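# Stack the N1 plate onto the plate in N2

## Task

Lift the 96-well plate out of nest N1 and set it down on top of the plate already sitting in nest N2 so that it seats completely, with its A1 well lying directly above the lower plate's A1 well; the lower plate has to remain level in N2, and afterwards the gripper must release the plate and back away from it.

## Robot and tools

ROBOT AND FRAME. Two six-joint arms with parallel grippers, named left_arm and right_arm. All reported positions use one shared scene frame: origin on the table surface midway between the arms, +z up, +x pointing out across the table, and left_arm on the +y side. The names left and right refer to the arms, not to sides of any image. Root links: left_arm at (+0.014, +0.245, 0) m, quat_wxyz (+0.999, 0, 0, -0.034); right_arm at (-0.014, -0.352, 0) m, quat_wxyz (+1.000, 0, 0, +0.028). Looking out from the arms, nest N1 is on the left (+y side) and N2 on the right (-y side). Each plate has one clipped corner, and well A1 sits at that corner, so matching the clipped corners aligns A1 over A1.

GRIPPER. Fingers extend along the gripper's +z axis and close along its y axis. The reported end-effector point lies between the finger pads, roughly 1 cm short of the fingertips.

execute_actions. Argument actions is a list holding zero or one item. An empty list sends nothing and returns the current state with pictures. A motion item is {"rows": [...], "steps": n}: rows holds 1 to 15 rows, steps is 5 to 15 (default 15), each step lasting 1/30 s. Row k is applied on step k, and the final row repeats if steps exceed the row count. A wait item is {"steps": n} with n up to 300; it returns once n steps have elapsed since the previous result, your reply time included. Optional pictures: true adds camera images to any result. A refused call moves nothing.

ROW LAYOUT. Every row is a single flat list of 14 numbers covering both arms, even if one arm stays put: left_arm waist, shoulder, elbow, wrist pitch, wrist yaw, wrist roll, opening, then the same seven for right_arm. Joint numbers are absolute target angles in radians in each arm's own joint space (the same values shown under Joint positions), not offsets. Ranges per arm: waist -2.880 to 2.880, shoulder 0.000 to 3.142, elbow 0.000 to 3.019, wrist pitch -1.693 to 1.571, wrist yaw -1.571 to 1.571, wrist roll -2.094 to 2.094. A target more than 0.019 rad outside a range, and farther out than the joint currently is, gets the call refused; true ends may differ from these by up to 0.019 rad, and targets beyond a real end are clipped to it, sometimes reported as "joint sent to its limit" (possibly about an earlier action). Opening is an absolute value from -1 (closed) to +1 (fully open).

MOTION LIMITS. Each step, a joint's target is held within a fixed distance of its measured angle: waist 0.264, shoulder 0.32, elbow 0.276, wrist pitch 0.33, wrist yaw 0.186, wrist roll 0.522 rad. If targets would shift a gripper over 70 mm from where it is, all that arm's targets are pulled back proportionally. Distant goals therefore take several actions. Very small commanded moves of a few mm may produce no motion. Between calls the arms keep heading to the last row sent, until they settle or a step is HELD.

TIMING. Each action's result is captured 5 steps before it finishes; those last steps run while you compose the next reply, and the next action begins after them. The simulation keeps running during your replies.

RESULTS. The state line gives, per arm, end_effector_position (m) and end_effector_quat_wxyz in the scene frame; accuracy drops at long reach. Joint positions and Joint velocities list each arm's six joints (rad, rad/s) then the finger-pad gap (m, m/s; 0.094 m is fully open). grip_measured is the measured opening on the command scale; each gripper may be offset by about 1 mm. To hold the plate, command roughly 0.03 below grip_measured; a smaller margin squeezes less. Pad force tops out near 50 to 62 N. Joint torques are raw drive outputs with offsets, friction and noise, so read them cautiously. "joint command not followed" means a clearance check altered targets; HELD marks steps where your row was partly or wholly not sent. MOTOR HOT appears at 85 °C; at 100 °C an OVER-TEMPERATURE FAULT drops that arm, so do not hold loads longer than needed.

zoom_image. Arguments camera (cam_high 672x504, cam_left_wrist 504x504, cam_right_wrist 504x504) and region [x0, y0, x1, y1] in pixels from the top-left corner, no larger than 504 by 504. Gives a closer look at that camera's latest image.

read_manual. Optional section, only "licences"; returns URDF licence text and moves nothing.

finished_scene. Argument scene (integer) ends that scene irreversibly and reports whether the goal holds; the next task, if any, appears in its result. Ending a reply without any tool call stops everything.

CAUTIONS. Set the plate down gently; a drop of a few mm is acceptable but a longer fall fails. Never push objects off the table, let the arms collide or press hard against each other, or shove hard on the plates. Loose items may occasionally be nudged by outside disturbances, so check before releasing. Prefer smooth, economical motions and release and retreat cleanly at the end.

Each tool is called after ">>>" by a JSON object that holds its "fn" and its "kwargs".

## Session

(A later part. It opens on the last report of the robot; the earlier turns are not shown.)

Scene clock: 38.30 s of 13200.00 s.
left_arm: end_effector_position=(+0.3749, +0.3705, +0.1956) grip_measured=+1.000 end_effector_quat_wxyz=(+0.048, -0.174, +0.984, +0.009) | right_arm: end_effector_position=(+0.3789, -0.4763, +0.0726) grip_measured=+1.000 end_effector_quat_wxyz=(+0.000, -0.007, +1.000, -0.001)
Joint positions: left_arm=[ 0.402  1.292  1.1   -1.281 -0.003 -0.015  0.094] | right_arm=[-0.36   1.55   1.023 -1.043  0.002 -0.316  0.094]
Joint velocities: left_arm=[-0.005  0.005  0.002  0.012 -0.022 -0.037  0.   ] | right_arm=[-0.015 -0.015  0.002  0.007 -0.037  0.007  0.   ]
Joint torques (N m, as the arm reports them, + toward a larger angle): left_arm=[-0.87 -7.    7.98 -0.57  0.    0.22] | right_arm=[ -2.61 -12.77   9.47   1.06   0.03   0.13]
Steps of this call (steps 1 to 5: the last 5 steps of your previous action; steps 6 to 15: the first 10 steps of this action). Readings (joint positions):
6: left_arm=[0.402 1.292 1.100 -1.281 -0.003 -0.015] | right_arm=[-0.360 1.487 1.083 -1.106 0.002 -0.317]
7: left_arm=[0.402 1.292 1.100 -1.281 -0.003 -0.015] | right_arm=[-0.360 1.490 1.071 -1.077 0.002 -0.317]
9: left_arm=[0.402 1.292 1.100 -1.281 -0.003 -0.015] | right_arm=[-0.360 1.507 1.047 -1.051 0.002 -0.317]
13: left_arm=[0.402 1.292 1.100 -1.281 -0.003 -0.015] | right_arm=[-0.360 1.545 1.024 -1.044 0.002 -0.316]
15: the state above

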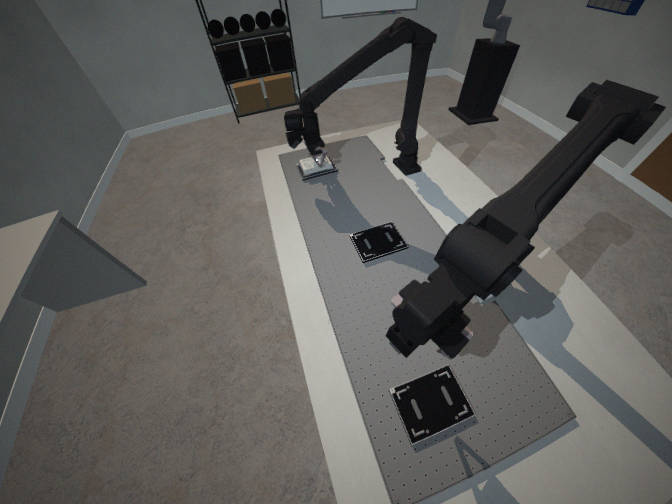

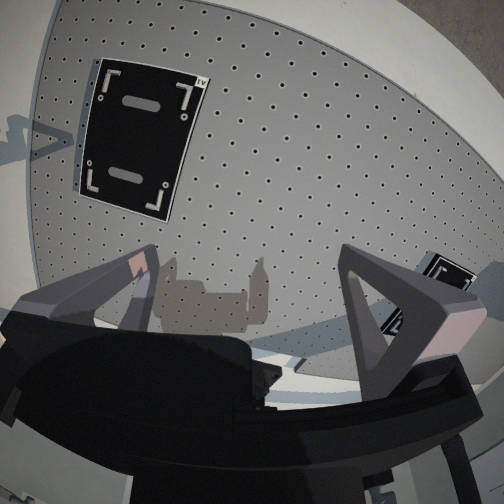

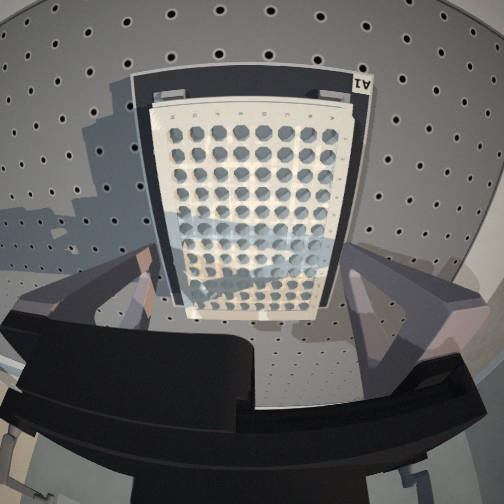

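>>> {"fn": "execute_actions", "kwargs": {"actions": [{"rows":[[0.4,1.3,1.1,-1.3,0,0,1,-0.36,1.48,1.035,-1.04,0,-0.32,1]],"steps":8}]}}

>>> {"fn": "execute_actions", "kwargs": {"actions": [{"rows":[[0.4,1.3,1.1,-1.3,0,0,1,0.2,1.48,1.03,-1.04,0.3,-1.57,1]]}]}}

>>> {"fn": "execute_actions", "kwargs": {"actions": [{"rows":[[0.4,1.3,1.1,-1.3,0,0,1,0.2,1.52,0.85,-0.88,0.8,-1.57,1]]}]}}

>>> {"fn": "execute_actions", "kwargs": {"actions": [{"steps":10}], "pictures": true}}

>>> {"fn": "zoom_image", "kwargs": {"camera": "cam_right_wrist", "region": [145,195,225,265]}}

>>> {"fn": "zoom_image", "kwargs": {"camera": "cam_right_wrist", "region": [280,205,360,275]}}

Scene clock: 39.20 s of 13200.00 s.
left_arm: end_effector_position=(+0.3749, +0.3705, +0.1956) grip_measured=+1.000 end_effector_quat_wxyz=(+0.048, -0.174, +0.984, +0.009) | right_arm: end_effector_position=(+0.3803, -0.4767, +0.0783) grip_measured=+1.000 end_effector_quat_wxyz=(+0.009, -0.006, +1.000, -0.004)
Joint positions: left_arm=[ 0.402  1.292  1.1   -1.281 -0.003 -0.015  0.094] | right_arm=[-0.36   1.535  1.022 -1.039  0.002 -0.316  0.094]
Joint velocities: left_arm=[ 0.005 -0.005 -0.017  0.007 -0.022 -0.066  0.   ] | right_arm=[ 0.005 -0.239  0.017  0.002  0.11   0.007  0.   ]
Joint torques (N m, as the arm reports them, + toward a larger angle): left_arm=[-0.82 -7.09  7.96 -0.56  0.    0.22] | right_arm=[ -2.49 -15.87   9.68   0.63  -0.11   0.  ]
Steps of this call (steps 1 to 5: the last 5 steps of your previous action; steps 6 to 15: the robot went on to your last target; steps 16 to 24: nothing new was sent; steps 25 to 27: the first 3 steps of this action). Readings (joint positions):
25: left_arm=[0.402 1.292 1.100 -1.281 -0.003 -0.015] | right_arm=[-0.360 1.547 1.023 -1.039 0.002 -0.316]
26: left_arm=[0.402 1.292 1.100 -1.281 -0.003 -0.015] | right_arm=[-0.360 1.542 1.022 -1.039 0.002 -0.316]
27: the state above

Scene clock: 39.70 s of 13200.00 s.
left_arm: end_effector_position=(+0.3749, +0.3705, +0.1956) grip_measured=+1.000 end_effector_quat_wxyz=(+0.048, -0.174, +0.984, +0.009) | right_arm: end_effector_position=(+0.4025, -0.3195, +0.1012) grip_measured=+1.000 end_effector_quat_wxyz=(-0.033, -0.571, +0.807, -0.146)
Joint positions: left_arm=[ 0.402  1.292  1.1   -1.281 -0.003 -0.015  0.094] | right_arm=[ 0.144  1.495  1.022 -1.039  0.295 -1.039  0.094]
Joint velocities: left_arm=[-0.015 -0.005  0.002 -0.022 -0.051 -0.022  0.   ] | right_arm=[ 1.685  0.005 -0.007  0.007  0.022 -2.777  0.   ]
Joint torques (N m, as the arm reports them, + toward a larger angle): left_arm=[-0.82 -7.08  7.98 -0.56  0.    0.21] | right_arm=[ -5.34 -13.62   9.49   0.46   0.37   0.01]
Steps of this call (steps 1 to 5: the last 5 steps of your previous action; steps 6 to 15: the first 10 steps of this action). Readings (joint positions):
6: left_arm=[0.402 1.292 1.100 -1.281 -0.003 -0.015] | right_arm=[-0.344 1.496 1.022 -1.039 0.079 -0.378]
7: left_arm=[0.402 1.292 1.100 -1.281 -0.003 -0.015] | right_arm=[-0.314 1.495 1.022 -1.039 0.163 -0.451]
9: left_arm=[0.402 1.292 1.100 -1.281 -0.003 -0.015] | right_arm=[-0.218 1.495 1.022 -1.039 0.255 -0.589]
13: left_arm=[0.402 1.292 1.100 -1.281 -0.003 -0.015] | right_arm=[0.022 1.495 1.022 -1.039 0.291 -0.850]
15: the state above

Scene clock: 40.20 s of 13200.00 s.
left_arm: end_effector_position=(+0.3749, +0.3705, +0.1956) grip_measured=+1.000 end_effector_quat_wxyz=(+0.048, -0.174, +0.984, +0.009) | right_arm: end_effector_position=(+0.3645, -0.3846, +0.0722) grip_measured=+1.000 end_effector_quat_wxyz=(+0.242, +0.721, -0.574, +0.303)
Joint positions: left_arm=[ 0.402  1.292  1.1   -1.281 -0.003 -0.015  0.094] | right_arm=[ 0.189  1.523  0.824 -0.895  0.796 -1.541  0.094]
Joint velocities: left_arm=[-0.005 -0.005 -0.007  0.007 -0.007 -0.007  0.   ] | right_arm=[ 0.034 -0.005  0.007  0.129  0.037 -0.154  0.   ]
Joint torques (N m, as the arm reports them, + toward a larger angle): left_arm=[-0.82 -6.99  7.98 -0.56  0.    0.21] | right_arm=[ -1.93 -11.03   9.72   0.5    0.61  -0.08]
Steps of this call (steps 1 to 5: the last 5 steps of your previous action; steps 6 to 15: the first 10 steps of this action). Readings (joint positions):
6: left_arm=[0.402 1.292 1.100 -1.281 -0.003 -0.015] | right_arm=[0.256 1.494 1.001 -1.005 0.374 -1.420]
7: left_arm=[0.402 1.292 1.100 -1.281 -0.003 -0.015] | right_arm=[0.247 1.489 0.965 -0.955 0.473 -1.445]
9: left_arm=[0.402 1.292 1.100 -1.281 -0.003 -0.015] | right_arm=[0.223 1.495 0.888 -0.908 0.678 -1.485]
13: left_arm=[0.402 1.292 1.100 -1.281 -0.003 -0.015] | right_arm=[0.189 1.521 0.824 -0.903 0.794 -1.530]
15: the state above

Scene clock: 40.53 s of 13200.00 s.
left_arm: end_effector_position=(+0.3749, +0.3705, +0.1956) grip_measured=+1.000 end_effector_quat_wxyz=(+0.048, -0.174, +0.984, +0.009) | right_arm: end_effector_position=(+0.3658, -0.3832, +0.0723) grip_measured=+1.000 end_effector_quat_wxyz=(+0.242, +0.726, -0.568, +0.303)
Joint positions: left_arm=[ 0.402  1.292  1.1   -1.281 -0.003 -0.015  0.094] | right_arm=[ 0.192  1.523  0.824 -0.889  0.797 -1.557  0.094]
Joint velocities: left_arm=[-0.005  0.005 -0.012  0.022  0.051 -0.037  0.   ] | right_arm=[ 0.005  0.005 -0.007 -0.017 -0.051 -0.11   0.   ]
Joint torques (N m, as the arm reports them, + toward a larger angle): left_arm=[-0.82 -7.03  7.96 -0.56  0.    0.21] | right_arm=[ -1.58 -11.02   9.69   0.73   0.65  -0.07]
Kept back: nothing.
Steps of this call (steps 1 to 5: the last 5 steps of your previous action; steps 6 to 10: the robot went on to your last target). Readings (joint positions):
1: left_arm=[0.402 1.292 1.100 -1.281 -0.003 -0.015] | right_arm=[0.191 1.523 0.824 -0.892 0.797 -1.544]
2: left_arm=[0.402 1.292 1.100 -1.281 -0.003 -0.015] | right_arm=[0.191 1.523 0.824 -0.890 0.797 -1.547]
4: left_arm=[0.402 1.292 1.100 -1.281 -0.003 -0.015] | right_arm=[0.192 1.523 0.824 -0.890 0.797 -1.551]
8: left_arm=[0.402 1.292 1.100 -1.281 -0.003 -0.015] | right_arm=[0.192 1.523 0.824 -0.889 0.797 -1.556]
10: the state above

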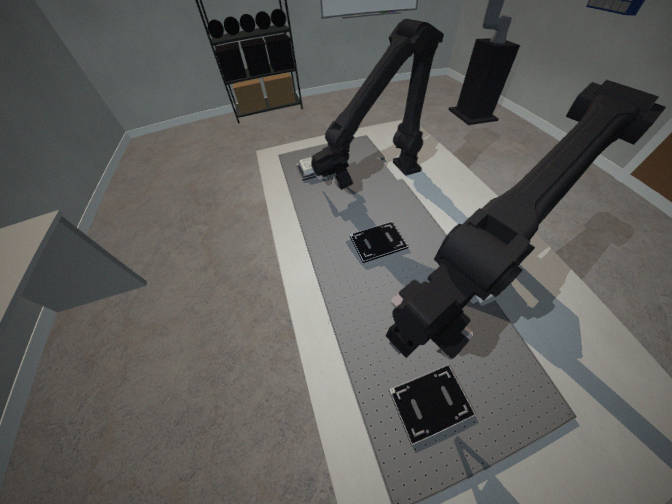

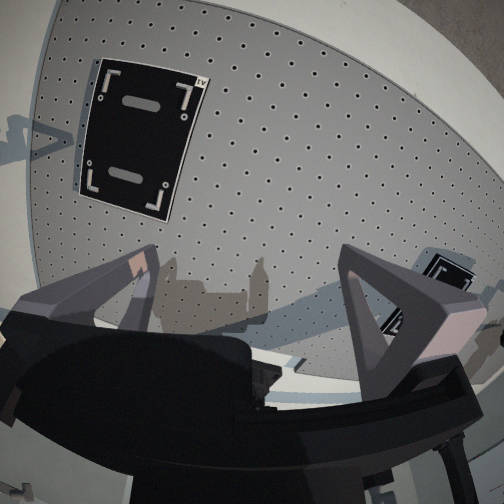

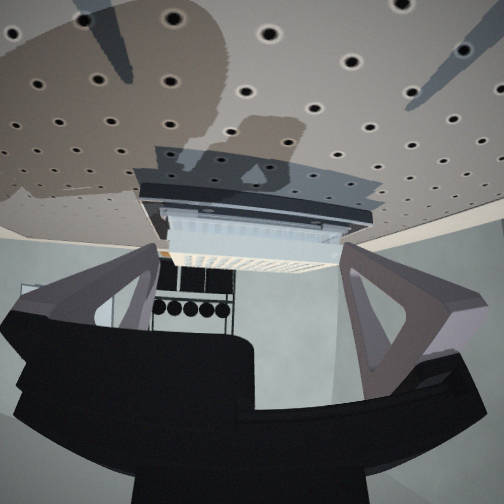

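Region (145, 195, 225, 265) of cam_right_wrist's 504x504 image, scaled by 6.300, with more detail than that image has; it fills the top 441 rows of this view, and the rest is white.

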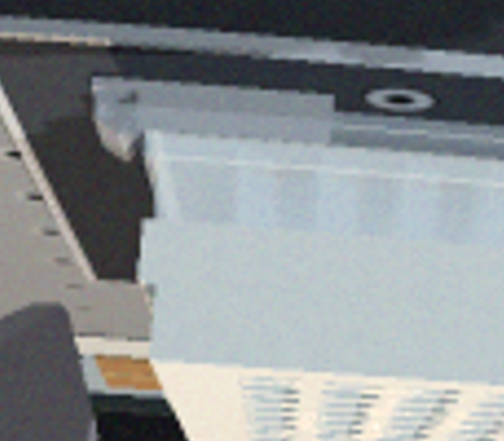

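Region (280, 205, 360, 275) of cam_right_wrist's 504x504 image, scaled by 6.300, with more detail than that image has; it fills the top 441 rows of this view, and the rest is white.

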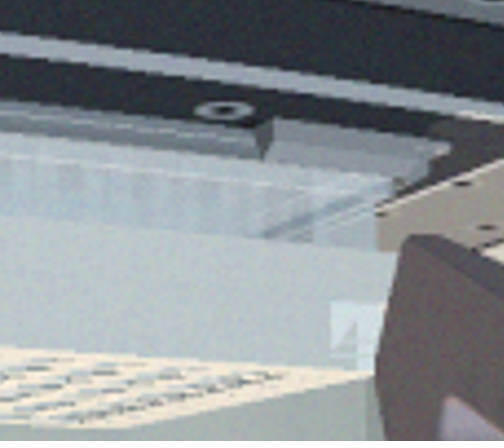

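>>> {"fn": "execute_actions", "kwargs": {"actions": [{"rows":[[0.4,1.3,1.1,-1.3,0,0,1,0.2,1.47,1.1,-1.13,0.3,-0.305,1]],"steps":10}]}}

>>> {"fn": "execute_actions", "kwargs": {"actions": [{"rows":[[0.4,1.3,1.1,-1.3,0,0,1,-0.366,1.48,1.1,-1.13,0,-0.305,1]]}]}}

>>> {"fn": "execute_actions", "kwargs": {"actions": [{"steps":12}]}}

>>> {"fn": "execute_actions", "kwargs": {"actions": [{"rows":[[0.4,1.3,1.1,-1.3,0,0,1,-0.366,1.55,1.035,-1.03,0,-0.305,1]]}]}}

>>> {"fn": "execute_actions", "kwargs": {"actions": [{"rows":[[0.4,1.3,1.1,-1.3,0,0,1,-0.366,1.591,1.014,-0.992,0,-0.305,1]]}], "pictures": true}}

Scene clock: 41.00 s of 13200.00 s.
left_arm: end_effector_position=(+0.3749, +0.3705, +0.1956) grip_measured=+1.000 end_effector_quat_wxyz=(+0.048, -0.174, +0.984, +0.009) | right_arm: end_effector_position=(+0.3794, -0.3282, +0.0849) grip_measured=+1.000 end_effector_quat_wxyz=(-0.120, -0.659, +0.720, -0.181)
Joint positions: left_arm=[ 0.402  1.292  1.1   -1.281 -0.003 -0.015  0.094] | right_arm=[ 0.192  1.52   0.976 -1.07   0.437 -1.225  0.094]
Joint velocities: left_arm=[-0.015 -0.005  0.012  0.002  0.037 -0.007  0.   ] | right_arm=[-0.005 -0.044  1.101 -0.632 -2.176  2.469  0.   ]
Joint torques (N m, as the arm reports them, + toward a larger angle): left_arm=[-0.85 -7.03  7.97 -0.55  0.    0.22] | right_arm=[ -1.51 -15.2   11.74   0.28   0.59   0.09]
Steps of this call (steps 1 to 9: the robot went on to your last target; steps 10 to 14: the first 5 steps of this action). Readings (joint positions):
10: left_arm=[0.402 1.292 1.100 -1.281 -0.003 -0.015] | right_arm=[0.192 1.523 0.841 -0.924 0.739 -1.508]
11: left_arm=[0.402 1.292 1.100 -1.281 -0.003 -0.015] | right_arm=[0.191 1.523 0.867 -0.974 0.672 -1.447]
13: left_arm=[0.402 1.292 1.100 -1.281 -0.003 -0.015] | right_arm=[0.192 1.522 0.938 -1.045 0.526 -1.310]
14: the state above

Scene clock: 41.50 s of 13200.00 s.
left_arm: end_effector_position=(+0.3749, +0.3705, +0.1956) grip_measured=+1.000 end_effector_quat_wxyz=(+0.048, -0.174, +0.984, +0.009) | right_arm: end_effector_position=(+0.3956, -0.4558, +0.1230) grip_measured=+1.000 end_effector_quat_wxyz=(+0.030, -0.079, +0.996, -0.013)
Joint positions: left_arm=[ 0.402  1.292  1.1   -1.281 -0.003 -0.015  0.094] | right_arm=[-0.3    1.476  1.085 -1.115  0.006 -0.403  0.094]
Joint velocities: left_arm=[-0.015 -0.005 -0.012  0.007 -0.066 -0.037  0.   ] | right_arm=[-1.714  0.005 -0.012  0.002 -0.037  0.637  0.   ]
Joint torques (N m, as the arm reports them, + toward a larger angle): left_arm=[-0.81 -7.03  7.97 -0.56  0.    0.22] | right_arm=[  1.05 -11.35  10.53   0.18  -0.32   0.08]
Steps of this call (steps 1 to 5: the last 5 steps of your previous action; steps 6 to 15: the first 10 steps of this action). Readings (joint positions):
6: left_arm=[0.402 1.292 1.100 -1.281 -0.003 -0.015] | right_arm=[0.182 1.480 1.085 -1.110 0.229 -0.665]
7: left_arm=[0.402 1.292 1.100 -1.281 -0.003 -0.015] | right_arm=[0.152 1.476 1.085 -1.112 0.147 -0.616]
9: left_arm=[0.402 1.292 1.100 -1.281 -0.003 -0.015] | right_arm=[0.057 1.476 1.085 -1.114 0.049 -0.540]
13: left_arm=[0.402 1.292 1.100 -1.281 -0.003 -0.015] | right_arm=[-0.179 1.476 1.085 -1.114 0.010 -0.447]
15: the state above

Scene clock: 41.90 s of 13200.00 s.
left_arm: end_effector_position=(+0.3749, +0.3705, +0.1956) grip_measured=+1.000 end_effector_quat_wxyz=(+0.048, -0.174, +0.984, +0.009) | right_arm: end_effector_position=(+0.3872, -0.4791, +0.1229) grip_measured=+1.000 end_effector_quat_wxyz=(+0.027, -0.009, +1.000, -0.010)
Joint positions: left_arm=[ 0.402  1.292  1.1   -1.281 -0.003 -0.015  0.094] | right_arm=[-0.36   1.476  1.085 -1.122  0.002 -0.322  0.094]
Joint velocities: left_arm=[-0.015  0.005  0.007  0.027 -0.007  0.022  0.   ] | right_arm=[ 0.093  0.005  0.002 -0.012 -0.022 -0.007  0.   ]
Joint torques (N m, as the arm reports them, + toward a larger angle): left_arm=[-0.77 -7.04  7.97 -0.57 -0.01  0.21] | right_arm=[ -3.16 -11.8   10.42   0.24  -0.08   0.11]
Kept back: nothing.
Steps of this call (steps 1 to 5: the last 5 steps of your previous action; steps 6 to 12: the robot went on to your last target). Readings (joint positions):
1: left_arm=[0.402 1.292 1.100 -1.281 -0.003 -0.015] | right_arm=[-0.352 1.476 1.085 -1.115 0.006 -0.384]
2: left_arm=[0.402 1.292 1.100 -1.281 -0.003 -0.015] | right_arm=[-0.392 1.476 1.085 -1.117 0.006 -0.369]
4: left_arm=[0.402 1.292 1.100 -1.281 -0.003 -0.015] | right_arm=[-0.429 1.476 1.085 -1.120 0.006 -0.348]
8: left_arm=[0.402 1.292 1.100 -1.281 -0.003 -0.015] | right_arm=[-0.397 1.476 1.085 -1.122 0.004 -0.328]
12: the state above

Scene clock: 42.23 s of 13200.00 s.
left_arm: end_effector_position=(+0.3749, +0.3705, +0.1956) grip_measured=+1.000 end_effector_quat_wxyz=(+0.048, -0.174, +0.984, +0.009) | right_arm: end_effector_position=(+0.3787, -0.4759, +0.0719) grip_measured=+1.000 end_effector_quat_wxyz=(-0.001, -0.007, +1.000, -0.000)
Joint positions: left_arm=[ 0.402  1.292  1.1   -1.281 -0.003 -0.015  0.094] | right_arm=[-0.359  1.551  1.023 -1.043  0.001 -0.317  0.094]
Joint velocities: left_arm=[-0.005  0.005 -0.002 -0.007 -0.022 -0.007  0.   ] | right_arm=[-0.005 -0.005 -0.017  0.007 -0.007  0.051  0.   ]
Joint torques (N m, as the arm reports them, + toward a larger angle): left_arm=[-0.85 -6.98  7.98 -0.55  0.    0.22] | right_arm=[ -3.15 -12.48   9.63   0.97  -0.11   0.11]
Steps of this call (steps 1 to 10: the first 10 steps of this action). Readings (joint positions):
1: left_arm=[0.402 1.292 1.100 -1.281 -0.003 -0.015] | right_arm=[-0.359 1.479 1.077 -1.104 0.001 -0.321]
2: left_arm=[0.402 1.292 1.100 -1.281 -0.003 -0.015] | right_arm=[-0.359 1.482 1.067 -1.077 0.001 -0.320]
4: left_arm=[0.402 1.292 1.100 -1.281 -0.003 -0.015] | right_arm=[-0.359 1.504 1.047 -1.051 0.001 -0.319]
8: left_arm=[0.402 1.292 1.100 -1.281 -0.003 -0.015] | right_arm=[-0.359 1.546 1.025 -1.043 0.001 -0.317]
10: the state above

Scene clock: 42.73 s of 13200.00 s.
left_arm: end_effector_position=(+0.3749, +0.3705, +0.1956) grip_measured=+1.000 end_effector_quat_wxyz=(+0.048, -0.174, +0.984, +0.009) | right_arm: end_effector_position=(+0.3808, -0.4766, +0.0574) grip_measured=+1.000 end_effector_quat_wxyz=(-0.000, -0.007, +1.000, -0.001)
Joint positions: left_arm=[ 0.402  1.292  1.1   -1.281 -0.003 -0.015  0.094] | right_arm=[-0.359  1.577  1.009 -1.003  0.001 -0.316  0.094]
Joint velocities: left_arm=[-0.005 -0.005 -0.007 -0.012 -0.007 -0.022  0.   ] | right_arm=[-0.005 -0.015 -0.012  0.002 -0.007  0.066  0.   ]
Joint torques (N m, as the arm reports them, + toward a larger angle): left_arm=[-0.84 -7.05  7.98 -0.57  0.    0.21] | right_arm=[ -2.87 -11.2    8.68   0.98  -0.07   0.14]
Steps of this call (steps 1 to 5: the last 5 steps of your previous action; steps 6 to 15: the first 10 steps of this action). Readings (joint positions):
6: left_arm=[0.402 1.292 1.100 -1.281 -0.003 -0.015] | right_arm=[-0.359 1.552 1.021 -1.032 0.001 -0.316]
7: left_arm=[0.402 1.292 1.100 -1.281 -0.003 -0.015] | right_arm=[-0.359 1.554 1.019 -1.020 0.001 -0.316]
9: left_arm=[0.402 1.292 1.100 -1.281 -0.003 -0.015] | right_arm=[-0.359 1.562 1.016 -1.007 0.001 -0.316]
13: left_arm=[0.402 1.292 1.100 -1.281 -0.003 -0.015] | right_arm=[-0.359 1.575 1.010 -1.003 0.001 -0.316]
15: the state above

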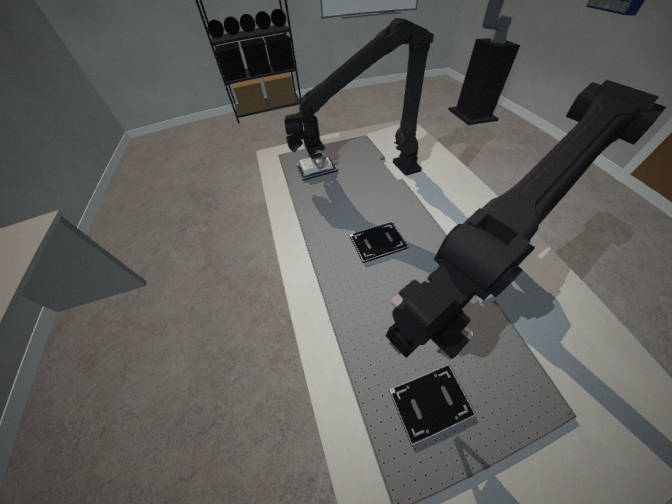

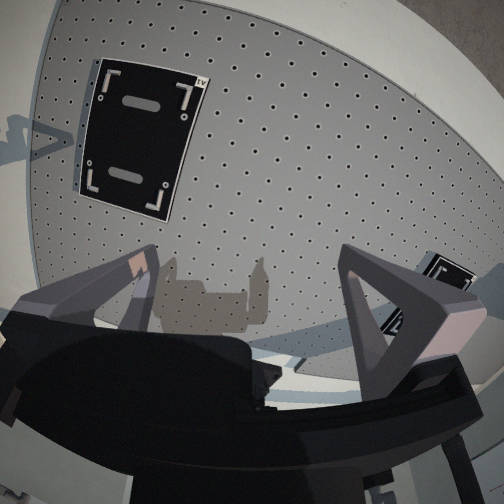

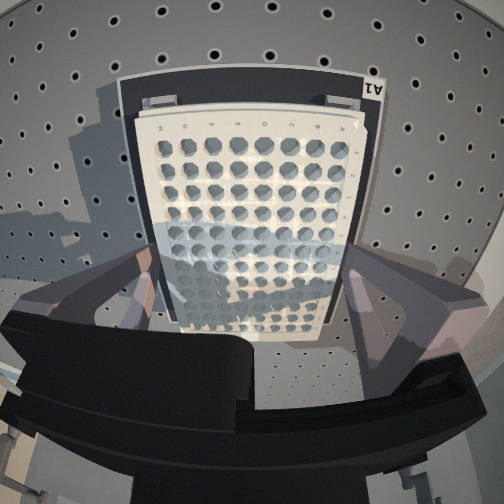

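>>> {"fn": "execute_actions", "kwargs": {"actions": [{"rows":[[0.4,1.3,1.1,-1.3,0,0,1,-0.36,1.58,1.02,-1,0.02,-0.316,0.92],[0.4,1.3,1.1,-1.3,0,0,1,-0.36,1.58,1.02,-1,0.02,-0.316,0.92],[0.4,1.3,1.1,-1.3,0,0,1,-0.36,1.58,1.02,-1,0.026,-0.316,0.92],[0.4,1.3,1.1,-1.3,0,0,1,-0.36,1.58,1.02,-1,0.03,-0.316,0.92],[0.4,1.3,1.1,-1.3,0,0,1,-0.36,1.58,1.02,-1,0.034,-0.316,0.92],[0.4,1.3,1.1,-1.3,0,0,1,-0.36,1.58,1.02,-1,0.04,-0.316,0.92]]}], "pictures": true}}

Scene clock: 43.37 s of 13200.00 s.
left_arm: end_effector_position=(+0.3749, +0.3705, +0.1956) grip_measured=+1.000 end_effector_quat_wxyz=(+0.048, -0.174, +0.984, +0.009) | right_arm: end_effector_position=(+0.3798, -0.4803, +0.0575) grip_measured=+0.923 end_effector_quat_wxyz=(-0.004, -0.007, +1.000, -0.012)
Joint positions: left_arm=[ 0.402  1.292  1.1   -1.281 -0.003 -0.015  0.094] | right_arm=[-0.358  1.577  1.009 -1.002  0.026 -0.316  0.09 ]
Joint velocities: left_arm=[-0.005 -0.005 -0.007 -0.007  0.007 -0.051  0.   ] | right_arm=[-0.015 -0.005 -0.007 -0.017 -0.022  0.11  -0.001]
Joint torques (N m, as the arm reports them, + toward a larger angle): left_arm=[-0.85 -7.01  7.97 -0.56  0.    0.22] | right_arm=[ -2.25 -12.19   9.25   0.55   0.62   0.03]
Steps of this call (steps 1 to 5: the last 5 steps of your previous action; steps 6 to 9: the robot went on to your last target; steps 10 to 19: the first 10 steps of this action). Readings (joint positions):
10: left_arm=[0.402 1.292 1.100 -1.281 -0.003 -0.015] | right_arm=[-0.359 1.577 1.009 -1.002 0.009 -0.316]
11: left_arm=[0.402 1.292 1.100 -1.281 -0.003 -0.015] | right_arm=[-0.359 1.577 1.009 -1.002 0.014 -0.316]
13: left_arm=[0.402 1.292 1.100 -1.281 -0.003 -0.015] | right_arm=[-0.359 1.577 1.009 -1.002 0.022 -0.316]
17: left_arm=[0.402 1.292 1.100 -1.281 -0.003 -0.015] | right_arm=[-0.358 1.577 1.009 -1.002 0.026 -0.316]
19: the state above

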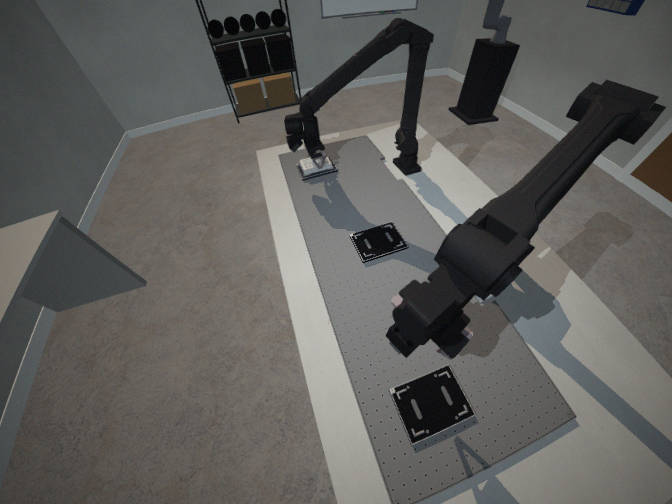

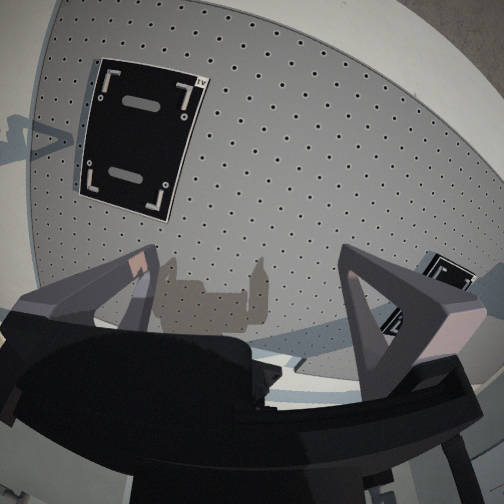

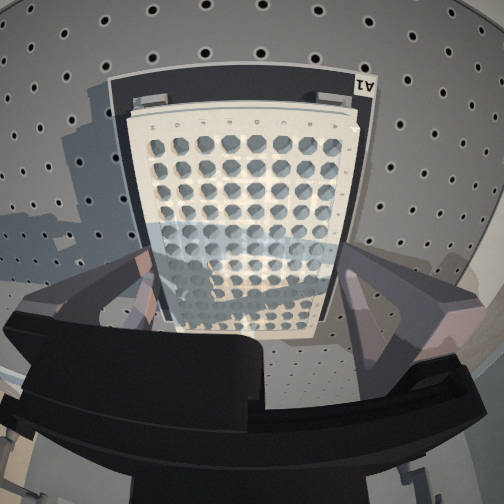

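The plate stops firmly in that direction. Now the opposite one.

>>> {"fn": "execute_actions", "kwargs": {"actions": [{"rows":[[0.4,1.3,1.1,-1.3,0,0,1,-0.36,1.58,1.02,-1,0,-0.316,0.92],[0.4,1.3,1.1,-1.3,0,0,1,-0.36,1.58,1.02,-1,-0.01,-0.316,0.92],[0.4,1.3,1.1,-1.3,0,0,1,-0.36,1.58,1.02,-1,-0.015,-0.316,0.92],[0.4,1.3,1.1,-1.3,0,0,1,-0.36,1.58,1.02,-1,-0.02,-0.316,0.92],[0.4,1.3,1.1,-1.3,0,0,1,-0.36,1.58,1.02,-1,-0.028,-0.316,0.92],[0.4,1.3,1.1,-1.3,0,0,1,-0.36,1.58,1.02,-1,-0.036,-0.316,0.92]]}]}}

>>> {"fn": "execute_actions", "kwargs": {"actions": [{"rows":[[0.4,1.3,1.1,-1.3,0,0,1,-0.36,1.58,1.02,-1,0.005,-0.316,1]],"steps":11}], "pictures": true}}

Scene clock: 43.87 s of 13200.00 s.
left_arm: end_effector_position=(+0.3749, +0.3705, +0.1956) grip_measured=+1.000 end_effector_quat_wxyz=(+0.048, -0.174, +0.984, +0.009) | right_arm: end_effector_position=(+0.3819, -0.4737, +0.0575) grip_measured=+0.922 end_effector_quat_wxyz=(+0.004, -0.005, +1.000, +0.011)
Joint positions: left_arm=[ 0.402  1.292  1.1   -1.281 -0.003 -0.015  0.094] | right_arm=[-0.362  1.577  1.009 -1.002 -0.023 -0.316  0.09 ]
Joint velocities: left_arm=[-0.005 -0.005 -0.007  0.007  0.022  0.022  0.   ] | right_arm=[-0.005  0.005  0.007 -0.002 -0.022  0.066 -0.002]
Joint torques (N m, as the arm reports them, + toward a larger angle): left_arm=[-0.8  -7.01  7.98 -0.56  0.    0.22] | right_arm=[ -2.29 -11.96   9.17   0.53  -0.6    0.02]
Steps of this call (steps 1 to 5: the last 5 steps of your previous action; steps 6 to 15: the first 10 steps of this action). Readings (joint positions):
6: left_arm=[0.402 1.292 1.100 -1.281 -0.003 -0.015] | right_arm=[-0.358 1.577 1.009 -1.002 0.014 -0.316]
7: left_arm=[0.402 1.292 1.100 -1.281 -0.003 -0.015] | right_arm=[-0.358 1.577 1.009 -1.002 0.002 -0.316]
9: left_arm=[0.402 1.292 1.100 -1.281 -0.003 -0.015] | right_arm=[-0.358 1.577 1.009 -1.002 -0.011 -0.316]
13: left_arm=[0.402 1.292 1.100 -1.281 -0.003 -0.015] | right_arm=[-0.361 1.577 1.009 -1.002 -0.022 -0.316]
15: the state above

Scene clock: 44.23 s of 13200.00 s.
left_arm: end_effector_position=(+0.3749, +0.3705, +0.1956) grip_measured=+1.000 end_effector_quat_wxyz=(+0.048, -0.174, +0.984, +0.009) | right_arm: end_effector_position=(+0.3806, -0.4777, +0.0574) grip_measured=+1.000 end_effector_quat_wxyz=(+0.000, -0.005, +1.000, -0.001)
Joint positions: left_arm=[ 0.402  1.292  1.1   -1.281 -0.003 -0.015  0.094] | right_arm=[-0.362  1.577  1.009 -1.002  0.002 -0.316  0.094]
Joint velocities: left_arm=[-0.015 -0.005 -0.002 -0.002  0.022 -0.022  0.   ] | right_arm=[-0.015 -0.005  0.007  0.012  0.037 -0.066  0.   ]
Joint torques (N m, as the arm reports them, + toward a larger angle): left_arm=[-0.82 -7.01  7.98 -0.55  0.    0.21] | right_arm=[ -1.65 -12.26   9.14   0.65   0.06   0.02]
Steps of this call (steps 1 to 5: the last 5 steps of your previous action; steps 6 to 11: the first 6 steps of this action). Readings (joint positions):
6: left_arm=[0.402 1.292 1.100 -1.281 -0.003 -0.015] | right_arm=[-0.362 1.577 1.009 -1.002 -0.010 -0.316]
7: left_arm=[0.402 1.292 1.100 -1.281 -0.003 -0.015] | right_arm=[-0.362 1.577 1.009 -1.002 -0.003 -0.316]
9: left_arm=[0.402 1.292 1.100 -1.281 -0.003 -0.015] | right_arm=[-0.362 1.577 1.009 -1.002 0.001 -0.316]
11: the state above

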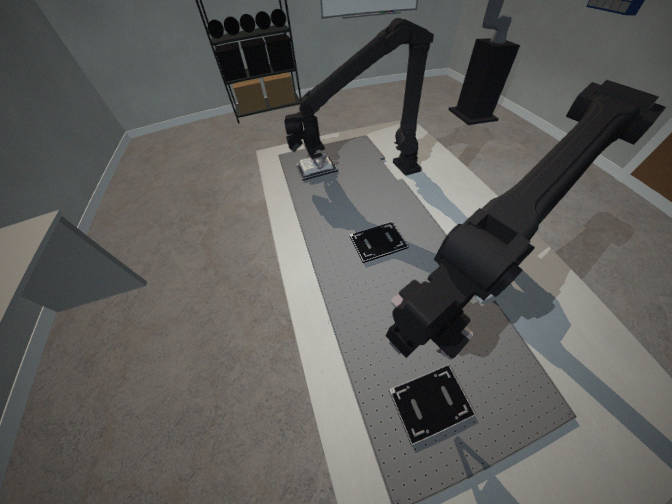

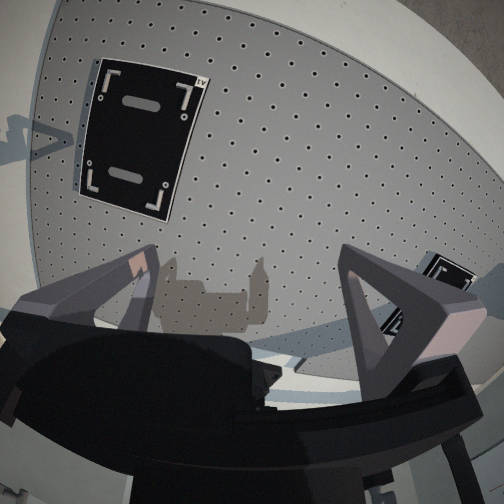

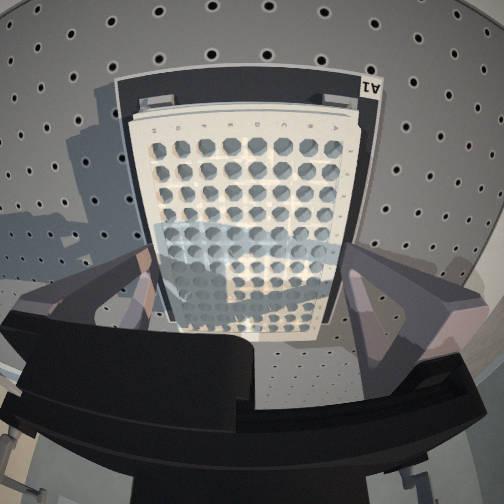

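>>> {"fn": "zoom_image", "kwargs": {"camera": "cam_right_wrist", "region": [110,60,390,200]}}

>>> {"fn": "execute_actions", "kwargs": {"actions": [{"rows":[[0.4,1.3,1.1,-1.3,0,0,1,-0.36,1.58,1.02,-1,0.022,-0.316,0.92]],"steps":12}]}}

>>> {"fn": "execute_actions", "kwargs": {"actions": [{"rows":[[0.4,1.3,1.1,-1.3,0,0,1,-0.36,1.58,1.02,-1,-0.006,-0.316,1]],"steps":11}], "pictures": true}}

>>> {"fn": "zoom_image", "kwargs": {"camera": "cam_right_wrist", "region": [110,60,390,200]}}

Region (110, 60, 390, 200) of cam_right_wrist's 504x504 image, scaled by 1.800, with more detail than that image has.

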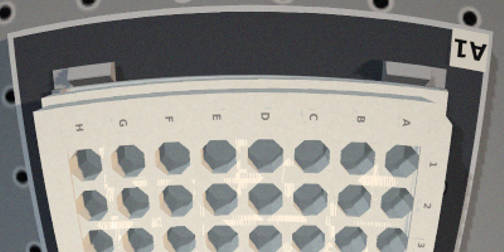

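Scene clock: 44.73 s of 13200.00 s.
left_arm: end_effector_position=(+0.3749, +0.3705, +0.1956) grip_measured=+1.000 end_effector_quat_wxyz=(+0.048, -0.174, +0.984, +0.009) | right_arm: end_effector_position=(+0.3799, -0.4800, +0.0574) grip_measured=+0.923 end_effector_quat_wxyz=(-0.002, -0.005, +1.000, -0.007)
Joint positions: left_arm=[ 0.402  1.292  1.1   -1.281 -0.003 -0.015  0.094] | right_arm=[-0.362  1.577  1.009 -1.002  0.015 -0.316  0.09 ]
Joint velocities: left_arm=[ 0.015  0.005  0.002 -0.012  0.022 -0.022  0.   ] | right_arm=[-0.005 -0.005 -0.007 -0.002 -0.007 -0.022  0.   ]
Joint torques (N m, as the arm reports them, + toward a larger angle): left_arm=[-0.8  -7.04  7.97 -0.57  0.    0.22] | right_arm=[ -2.33 -12.27   9.18   0.57   0.28   0.02]
Steps of this call (steps 1 to 5: the last 5 steps of your previous action; steps 6 to 8: the robot went on to your last target; steps 9 to 15: the first 7 steps of this action). Readings (joint positions):
9: left_arm=[0.402 1.292 1.100 -1.281 -0.003 -0.015] | right_arm=[-0.362 1.577 1.009 -1.002 0.010 -0.316]
10: left_arm=[0.402 1.292 1.100 -1.281 -0.003 -0.015] | right_arm=[-0.362 1.577 1.009 -1.002 0.014 -0.316]
12: left_arm=[0.402 1.292 1.100 -1.281 -0.003 -0.015] | right_arm=[-0.362 1.577 1.009 -1.002 0.015 -0.316]
15: the state above

Scene clock: 45.10 s of 13200.00 s.
left_arm: end_effector_position=(+0.3749, +0.3705, +0.1956) grip_measured=+1.000 end_effector_quat_wxyz=(+0.048, -0.174, +0.984, +0.009) | right_arm: end_effector_position=(+0.3809, -0.4770, +0.0574) grip_measured=+1.000 end_effector_quat_wxyz=(+0.001, -0.005, +1.000, +0.001)
Joint positions: left_arm=[ 0.402  1.292  1.1   -1.281 -0.003 -0.015  0.094] | right_arm=[-0.362  1.577  1.009 -1.002 -0.003 -0.316  0.094]
Joint velocities: left_arm=[-0.015 -0.005  0.002 -0.017 -0.095 -0.037  0.   ] | right_arm=[-0.015 -0.005  0.007 -0.017  0.037 -0.022  0.   ]
Joint torques (N m, as the arm reports them, + toward a larger angle): left_arm=[-0.82 -7.03  7.97 -0.57  0.    0.21] | right_arm=[ -2.55 -12.51   9.16   0.62  -0.17   0.03]
Steps of this call (steps 1 to 5: the last 5 steps of your previous action; steps 6 to 11: the first 6 steps of this action). Readings (joint positions):
6: left_arm=[0.402 1.292 1.100 -1.281 -0.003 -0.015] | right_arm=[-0.362 1.577 1.009 -1.002 0.006 -0.316]
7: left_arm=[0.402 1.292 1.100 -1.281 -0.003 -0.015] | right_arm=[-0.362 1.577 1.009 -1.002 0.001 -0.316]
9: left_arm=[0.402 1.292 1.100 -1.281 -0.003 -0.015] | right_arm=[-0.362 1.577 1.009 -1.002 -0.002 -0.316]
11: the state above

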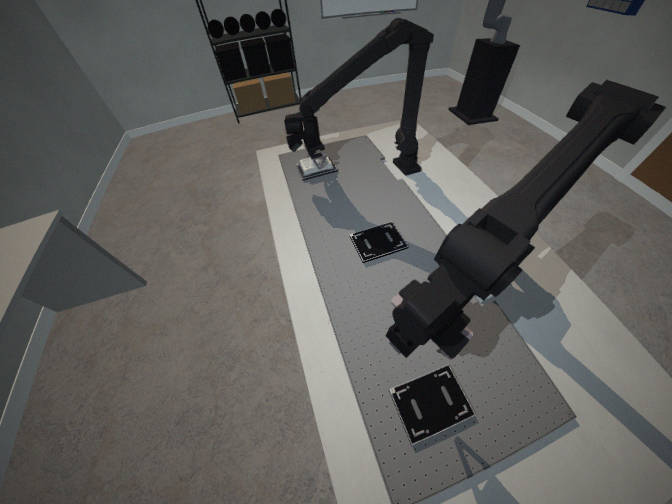

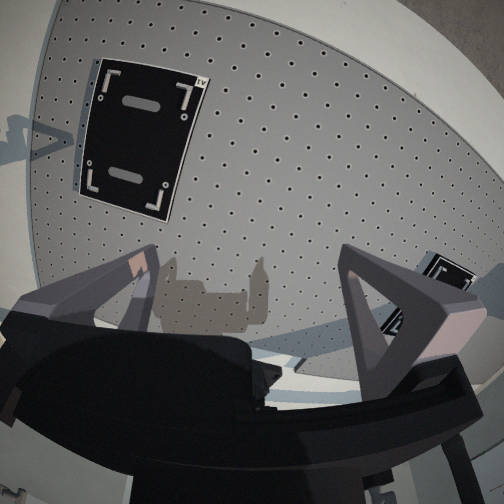

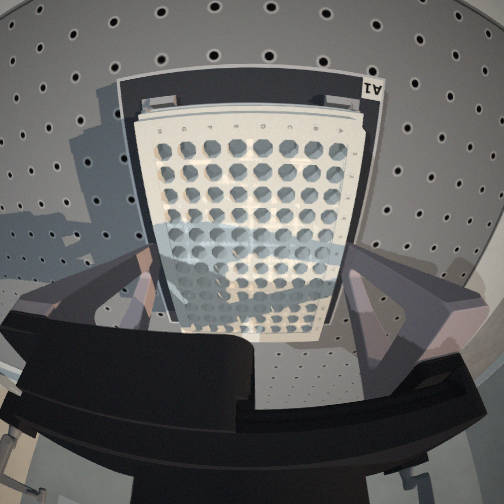

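Region (110, 60, 390, 200) of cam_right_wrist's 504x504 image, scaled by 1.800, with more detail than that image has.

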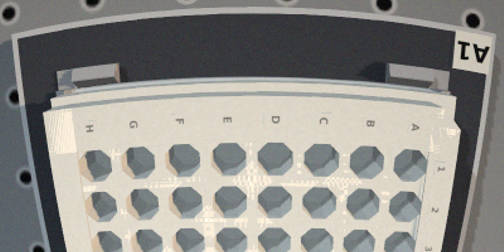

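>>> {"fn": "execute_actions", "kwargs": {"actions": [{"rows":[[0.4,1.3,1.1,-1.3,0,0,1,-0.366,1.58,1.02,-0.99,0.028,-0.3,0.92]],"steps":8}]}}

>>> {"fn": "execute_actions", "kwargs": {"actions": [{"rows":[[0.4,1.3,1.1,-1.3,0,0,1,-0.366,1.58,1.02,-0.965,0.024,-0.3,0.92]]}]}}

>>> {"fn": "execute_actions", "kwargs": {"actions": [{"rows":[[0.4,1.3,1.1,-1.3,0,0,1,-0.36,1.58,1.02,-0.995,-0.006,-0.316,1]],"steps":11}], "pictures": true}}

>>> {"fn": "zoom_image", "kwargs": {"camera": "cam_right_wrist", "region": [110,60,390,200]}}

Scene clock: 45.50 s of 13200.00 s.
left_arm: end_effector_position=(+0.3749, +0.3705, +0.1956) grip_measured=+1.000 end_effector_quat_wxyz=(+0.048, -0.174, +0.984, +0.009) | right_arm: end_effector_position=(+0.3800, -0.4805, +0.0574) grip_measured=+0.924 end_effector_quat_wxyz=(-0.002, -0.004, +1.000, -0.009)
Joint positions: left_arm=[ 0.402  1.292  1.1   -1.281 -0.003 -0.015  0.094] | right_arm=[-0.362  1.577  1.009 -1.001  0.018 -0.314  0.09 ]
Joint velocities: left_arm=[-0.005 -0.015 -0.017 -0.002 -0.007  0.051  0.   ] | right_arm=[ 0.005 -0.015 -0.012 -0.002 -0.037  0.066 -0.003]
Joint torques (N m, as the arm reports them, + toward a larger angle): left_arm=[-0.88 -7.    7.96 -0.56  0.    0.22] | right_arm=[ -2.27 -12.35   9.13   0.86   0.38   0.12]
Steps of this call (steps 1 to 5: the last 5 steps of your previous action; steps 6 to 9: the robot went on to your last target; steps 10 to 12: the first 3 steps of this action). Readings (joint positions):
10: left_arm=[0.402 1.292 1.100 -1.281 -0.003 -0.015] | right_arm=[-0.362 1.577 1.009 -1.001 0.011 -0.316]
11: left_arm=[0.402 1.292 1.100 -1.281 -0.003 -0.015] | right_arm=[-0.362 1.577 1.009 -1.001 0.017 -0.315]
12: the state above

Scene clock: 46.00 s of 13200.00 s.
left_arm: end_effector_position=(+0.3749, +0.3705, +0.1956) grip_measured=+1.000 end_effector_quat_wxyz=(+0.048, -0.174, +0.984, +0.009) | right_arm: end_effector_position=(+0.3810, -0.4806, +0.0573) grip_measured=+0.923 end_effector_quat_wxyz=(+0.000, -0.004, +1.000, -0.009)
Joint positions: left_arm=[ 0.402  1.292  1.1   -1.281 -0.003 -0.015  0.094] | right_arm=[-0.362  1.577  1.008 -0.996  0.017 -0.313  0.09 ]
Joint velocities: left_arm=[-0.005  0.005 -0.002 -0.022 -0.037 -0.037  0.   ] | right_arm=[-0.005  0.005  0.002 -0.017 -0.066  0.022  0.   ]
Joint torques (N m, as the arm reports them, + toward a larger angle): left_arm=[-0.8  -6.99  7.96 -0.56  0.    0.21] | right_arm=[ -2.66 -12.49   9.16   1.68   0.28   0.15]
Steps of this call (steps 1 to 5: the last 5 steps of your previous action; steps 6 to 15: the first 10 steps of this action). Readings (joint positions):
6: left_arm=[0.402 1.292 1.100 -1.281 -0.003 -0.015] | right_arm=[-0.362 1.577 1.009 -0.998 0.018 -0.313]
7: left_arm=[0.402 1.292 1.100 -1.281 -0.003 -0.015] | right_arm=[-0.362 1.577 1.009 -0.997 0.017 -0.313]
9: left_arm=[0.402 1.292 1.100 -1.281 -0.003 -0.015] | right_arm=[-0.362 1.577 1.008 -0.996 0.017 -0.313]
13: left_arm=[0.402 1.292 1.100 -1.281 -0.003 -0.015] | right_arm=[-0.362 1.577 1.008 -0.996 0.017 -0.313]
15: the state above

Scene clock: 46.37 s of 13200.00 s.
left_arm: end_effector_position=(+0.3749, +0.3705, +0.1956) grip_measured=+1.000 end_effector_quat_wxyz=(+0.048, -0.174, +0.984, +0.009) | right_arm: end_effector_position=(+0.3820, -0.4774, +0.0573) grip_measured=+1.000 end_effector_quat_wxyz=(+0.003, -0.004, +1.000, +0.000)
Joint positions: left_arm=[ 0.402  1.292  1.1   -1.281 -0.003 -0.015  0.094] | right_arm=[-0.362  1.577  1.008 -0.996 -0.003 -0.313  0.094]
Joint velocities: left_arm=[-0.005  0.005  0.032  0.012 -0.022 -0.037  0.   ] | right_arm=[-0.005  0.005  0.012 -0.002  0.022  0.037  0.   ]
Joint torques (N m, as the arm reports them, + toward a larger angle): left_arm=[-0.81 -7.    7.97 -0.55  0.    0.22] | right_arm=[ -1.85 -12.61   9.25   0.65  -0.17  -0.01]
Steps of this call (steps 1 to 5: the last 5 steps of your previous action; steps 6 to 11: the first 6 steps of this action). Readings (joint positions):
6: left_arm=[0.402 1.292 1.100 -1.281 -0.003 -0.015] | right_arm=[-0.362 1.577 1.008 -0.996 0.007 -0.313]
7: left_arm=[0.402 1.292 1.100 -1.281 -0.003 -0.015] | right_arm=[-0.362 1.577 1.008 -0.996 0.001 -0.313]
9: left_arm=[0.402 1.292 1.100 -1.281 -0.003 -0.015] | right_arm=[-0.362 1.577 1.008 -0.996 -0.002 -0.313]
11: the state above

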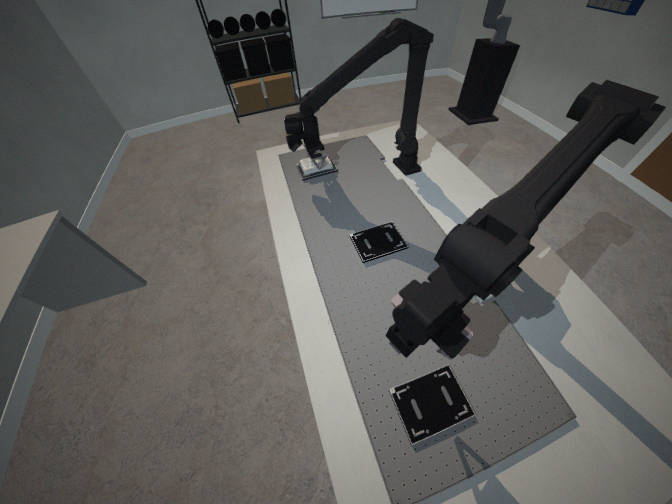

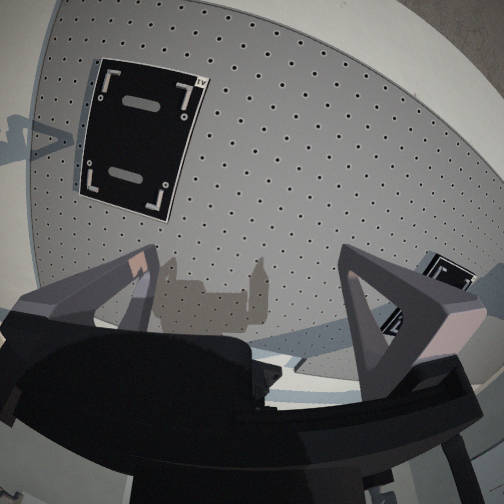

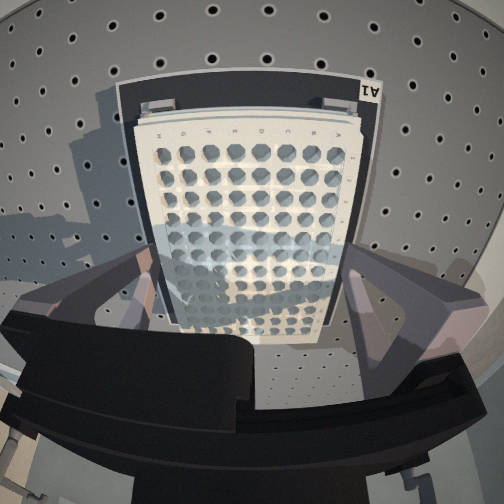

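Region (110, 60, 390, 200) of cam_right_wrist's 504x504 image, scaled by 1.800, with more detail than that image has.

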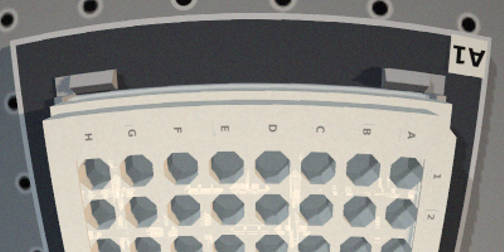

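>>> {"fn": "execute_actions", "kwargs": {"actions": [{"rows":[[0.4,1.3,1.1,-1.3,0,0,1,-0.362,1.549,1.02,-1.02,0.004,-0.33,1]]}]}}

>>> {"fn": "execute_actions", "kwargs": {"actions": [{"rows":[[0.4,1.3,1.1,-1.3,0,0,1,-0.362,1.57,1.02,-1.01,0.003,-0.32,0.72]],"steps":10}]}}

>>> {"fn": "execute_actions", "kwargs": {"actions": [{"rows":[[0.4,1.3,1.1,-1.3,0,0,1,-0.362,1.57,1.02,-0.985,0.003,-0.32,0.72]],"steps":13}], "pictures": true}}

>>> {"fn": "zoom_image", "kwargs": {"camera": "cam_right_wrist", "region": [110,60,390,200]}}

Scene clock: 46.87 s of 13200.00 s.
left_arm: end_effector_position=(+0.3749, +0.3705, +0.1956) grip_measured=+1.000 end_effector_quat_wxyz=(+0.048, -0.174, +0.984, +0.009) | right_arm: end_effector_position=(+0.3781, -0.4768, +0.0573) grip_measured=+1.000 end_effector_quat_wxyz=(-0.005, -0.006, +1.000, +0.001)
Joint positions: left_arm=[ 0.402  1.292  1.1   -1.281 -0.003 -0.015  0.094] | right_arm=[-0.362  1.577  1.008 -1.012  0.001 -0.318  0.094]
Joint velocities: left_arm=[-0.005  0.005 -0.007  0.002 -0.037 -0.007  0.   ] | right_arm=[-0.015 -0.015 -0.007  0.002  0.022  0.022  0.   ]
Joint torques (N m, as the arm reports them, + toward a larger angle): left_arm=[-0.85 -7.03  7.98 -0.55  0.    0.21] | right_arm=[ -2.29 -15.24   9.19   0.16   0.11  -0.07]
Steps of this call (steps 1 to 5: the last 5 steps of your previous action; steps 6 to 15: the first 10 steps of this action). Readings (joint positions):
6: left_arm=[0.402 1.292 1.100 -1.281 -0.003 -0.015] | right_arm=[-0.362 1.577 1.008 -1.000 -0.001 -0.314]
7: left_arm=[0.402 1.292 1.100 -1.281 -0.003 -0.015] | right_arm=[-0.362 1.577 1.008 -1.004 0.000 -0.315]
9: left_arm=[0.402 1.292 1.100 -1.281 -0.003 -0.015] | right_arm=[-0.362 1.577 1.008 -1.010 0.001 -0.316]
13: left_arm=[0.402 1.292 1.100 -1.281 -0.003 -0.015] | right_arm=[-0.362 1.577 1.008 -1.012 0.001 -0.318]
15: the state above

Scene clock: 47.20 s of 13200.00 s.
left_arm: end_effector_position=(+0.3749, +0.3705, +0.1956) grip_measured=+1.000 end_effector_quat_wxyz=(+0.048, -0.174, +0.984, +0.009) | right_arm: end_effector_position=(+0.3781, -0.4769, +0.0573) grip_measured=+0.755 end_effector_quat_wxyz=(-0.005, -0.007, +1.000, +0.001)
Joint positions: left_arm=[ 0.402  1.292  1.1   -1.281 -0.003 -0.015  0.094] | right_arm=[-0.362  1.577  1.008 -1.012  0.001 -0.319  0.082]
Joint velocities: left_arm=[-0.005 -0.005 -0.007 -0.002  0.037 -0.037  0.   ] | right_arm=[-0.005 -0.005  0.002 -0.007  0.022  0.022  0.001]
Joint torques (N m, as the arm reports them, + toward a larger angle): left_arm=[-0.83 -7.03  7.96 -0.58  0.    0.22] | right_arm=[ -1.91 -13.03   9.13   0.63   0.02   0.01]
Steps of this call (steps 1 to 5: the last 5 steps of your previous action; steps 6 to 10: the first 5 steps of this action). Readings (joint positions):
6: left_arm=[0.402 1.292 1.100 -1.281 -0.003 -0.015] | right_arm=[-0.362 1.577 1.008 -1.012 0.001 -0.319]
7: left_arm=[0.402 1.292 1.100 -1.281 -0.003 -0.015] | right_arm=[-0.362 1.577 1.008 -1.012 0.001 -0.319]
9: left_arm=[0.402 1.292 1.100 -1.281 -0.003 -0.015] | right_arm=[-0.362 1.577 1.008 -1.012 0.001 -0.319]
10: the state above

Scene clock: 47.63 s of 13200.00 s.
left_arm: end_effector_position=(+0.3749, +0.3705, +0.1956) grip_measured=+1.000 end_effector_quat_wxyz=(+0.048, -0.174, +0.984, +0.009) | right_arm: end_effector_position=(+0.3797, -0.4774, +0.0573) grip_measured=+0.755 end_effector_quat_wxyz=(-0.002, -0.007, +1.000, -0.000)
Joint positions: left_arm=[ 0.402  1.292  1.1   -1.281 -0.003 -0.015  0.094] | right_arm=[-0.362  1.577  1.008 -1.005  0.001 -0.319  0.082]
Joint velocities: left_arm=[-0.015 -0.005 -0.002  0.002  0.037 -0.037  0.   ] | right_arm=[-0.015 -0.005  0.007 -0.007  0.037  0.037 -0.001]
Joint torques (N m, as the arm reports them, + toward a larger angle): left_arm=[-0.88 -7.    7.97 -0.57  0.    0.21] | right_arm=[ -2.72 -13.13   9.21   1.39   0.01  -0.03]
Steps of this call (steps 1 to 5: the last 5 steps of your previous action; steps 6 to 13: the first 8 steps of this action). Readings (joint positions):
6: left_arm=[0.402 1.292 1.100 -1.281 -0.003 -0.015] | right_arm=[-0.362 1.577 1.008 -1.009 0.001 -0.319]
7: left_arm=[0.402 1.292 1.100 -1.281 -0.003 -0.015] | right_arm=[-0.362 1.577 1.008 -1.006 0.001 -0.319]
9: left_arm=[0.402 1.292 1.100 -1.281 -0.003 -0.015] | right_arm=[-0.362 1.577 1.008 -1.005 0.001 -0.319]
13: the state above

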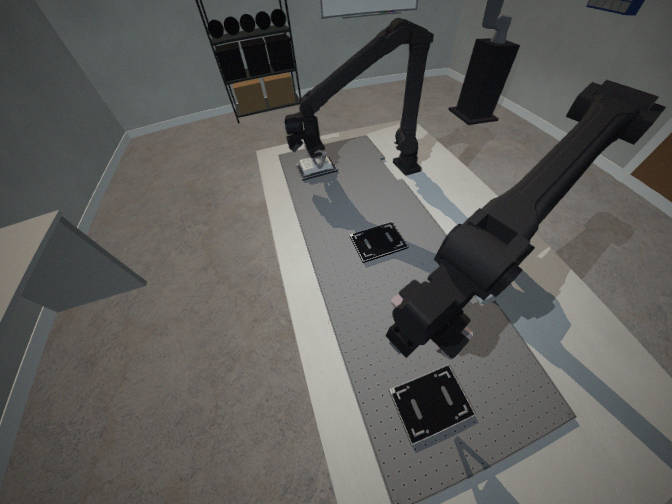

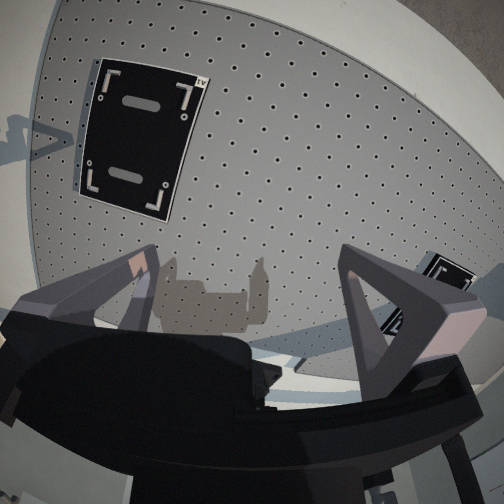

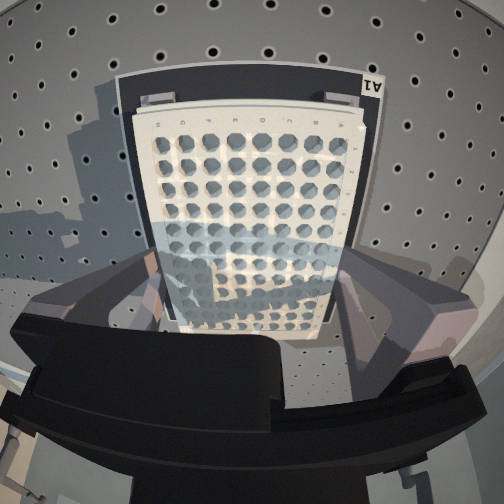

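Region (110, 60, 390, 200) of cam_right_wrist's 504x504 image, scaled by 1.800, with more detail than that image has.

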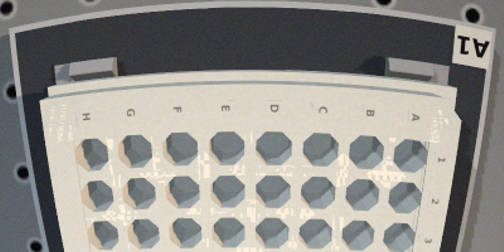

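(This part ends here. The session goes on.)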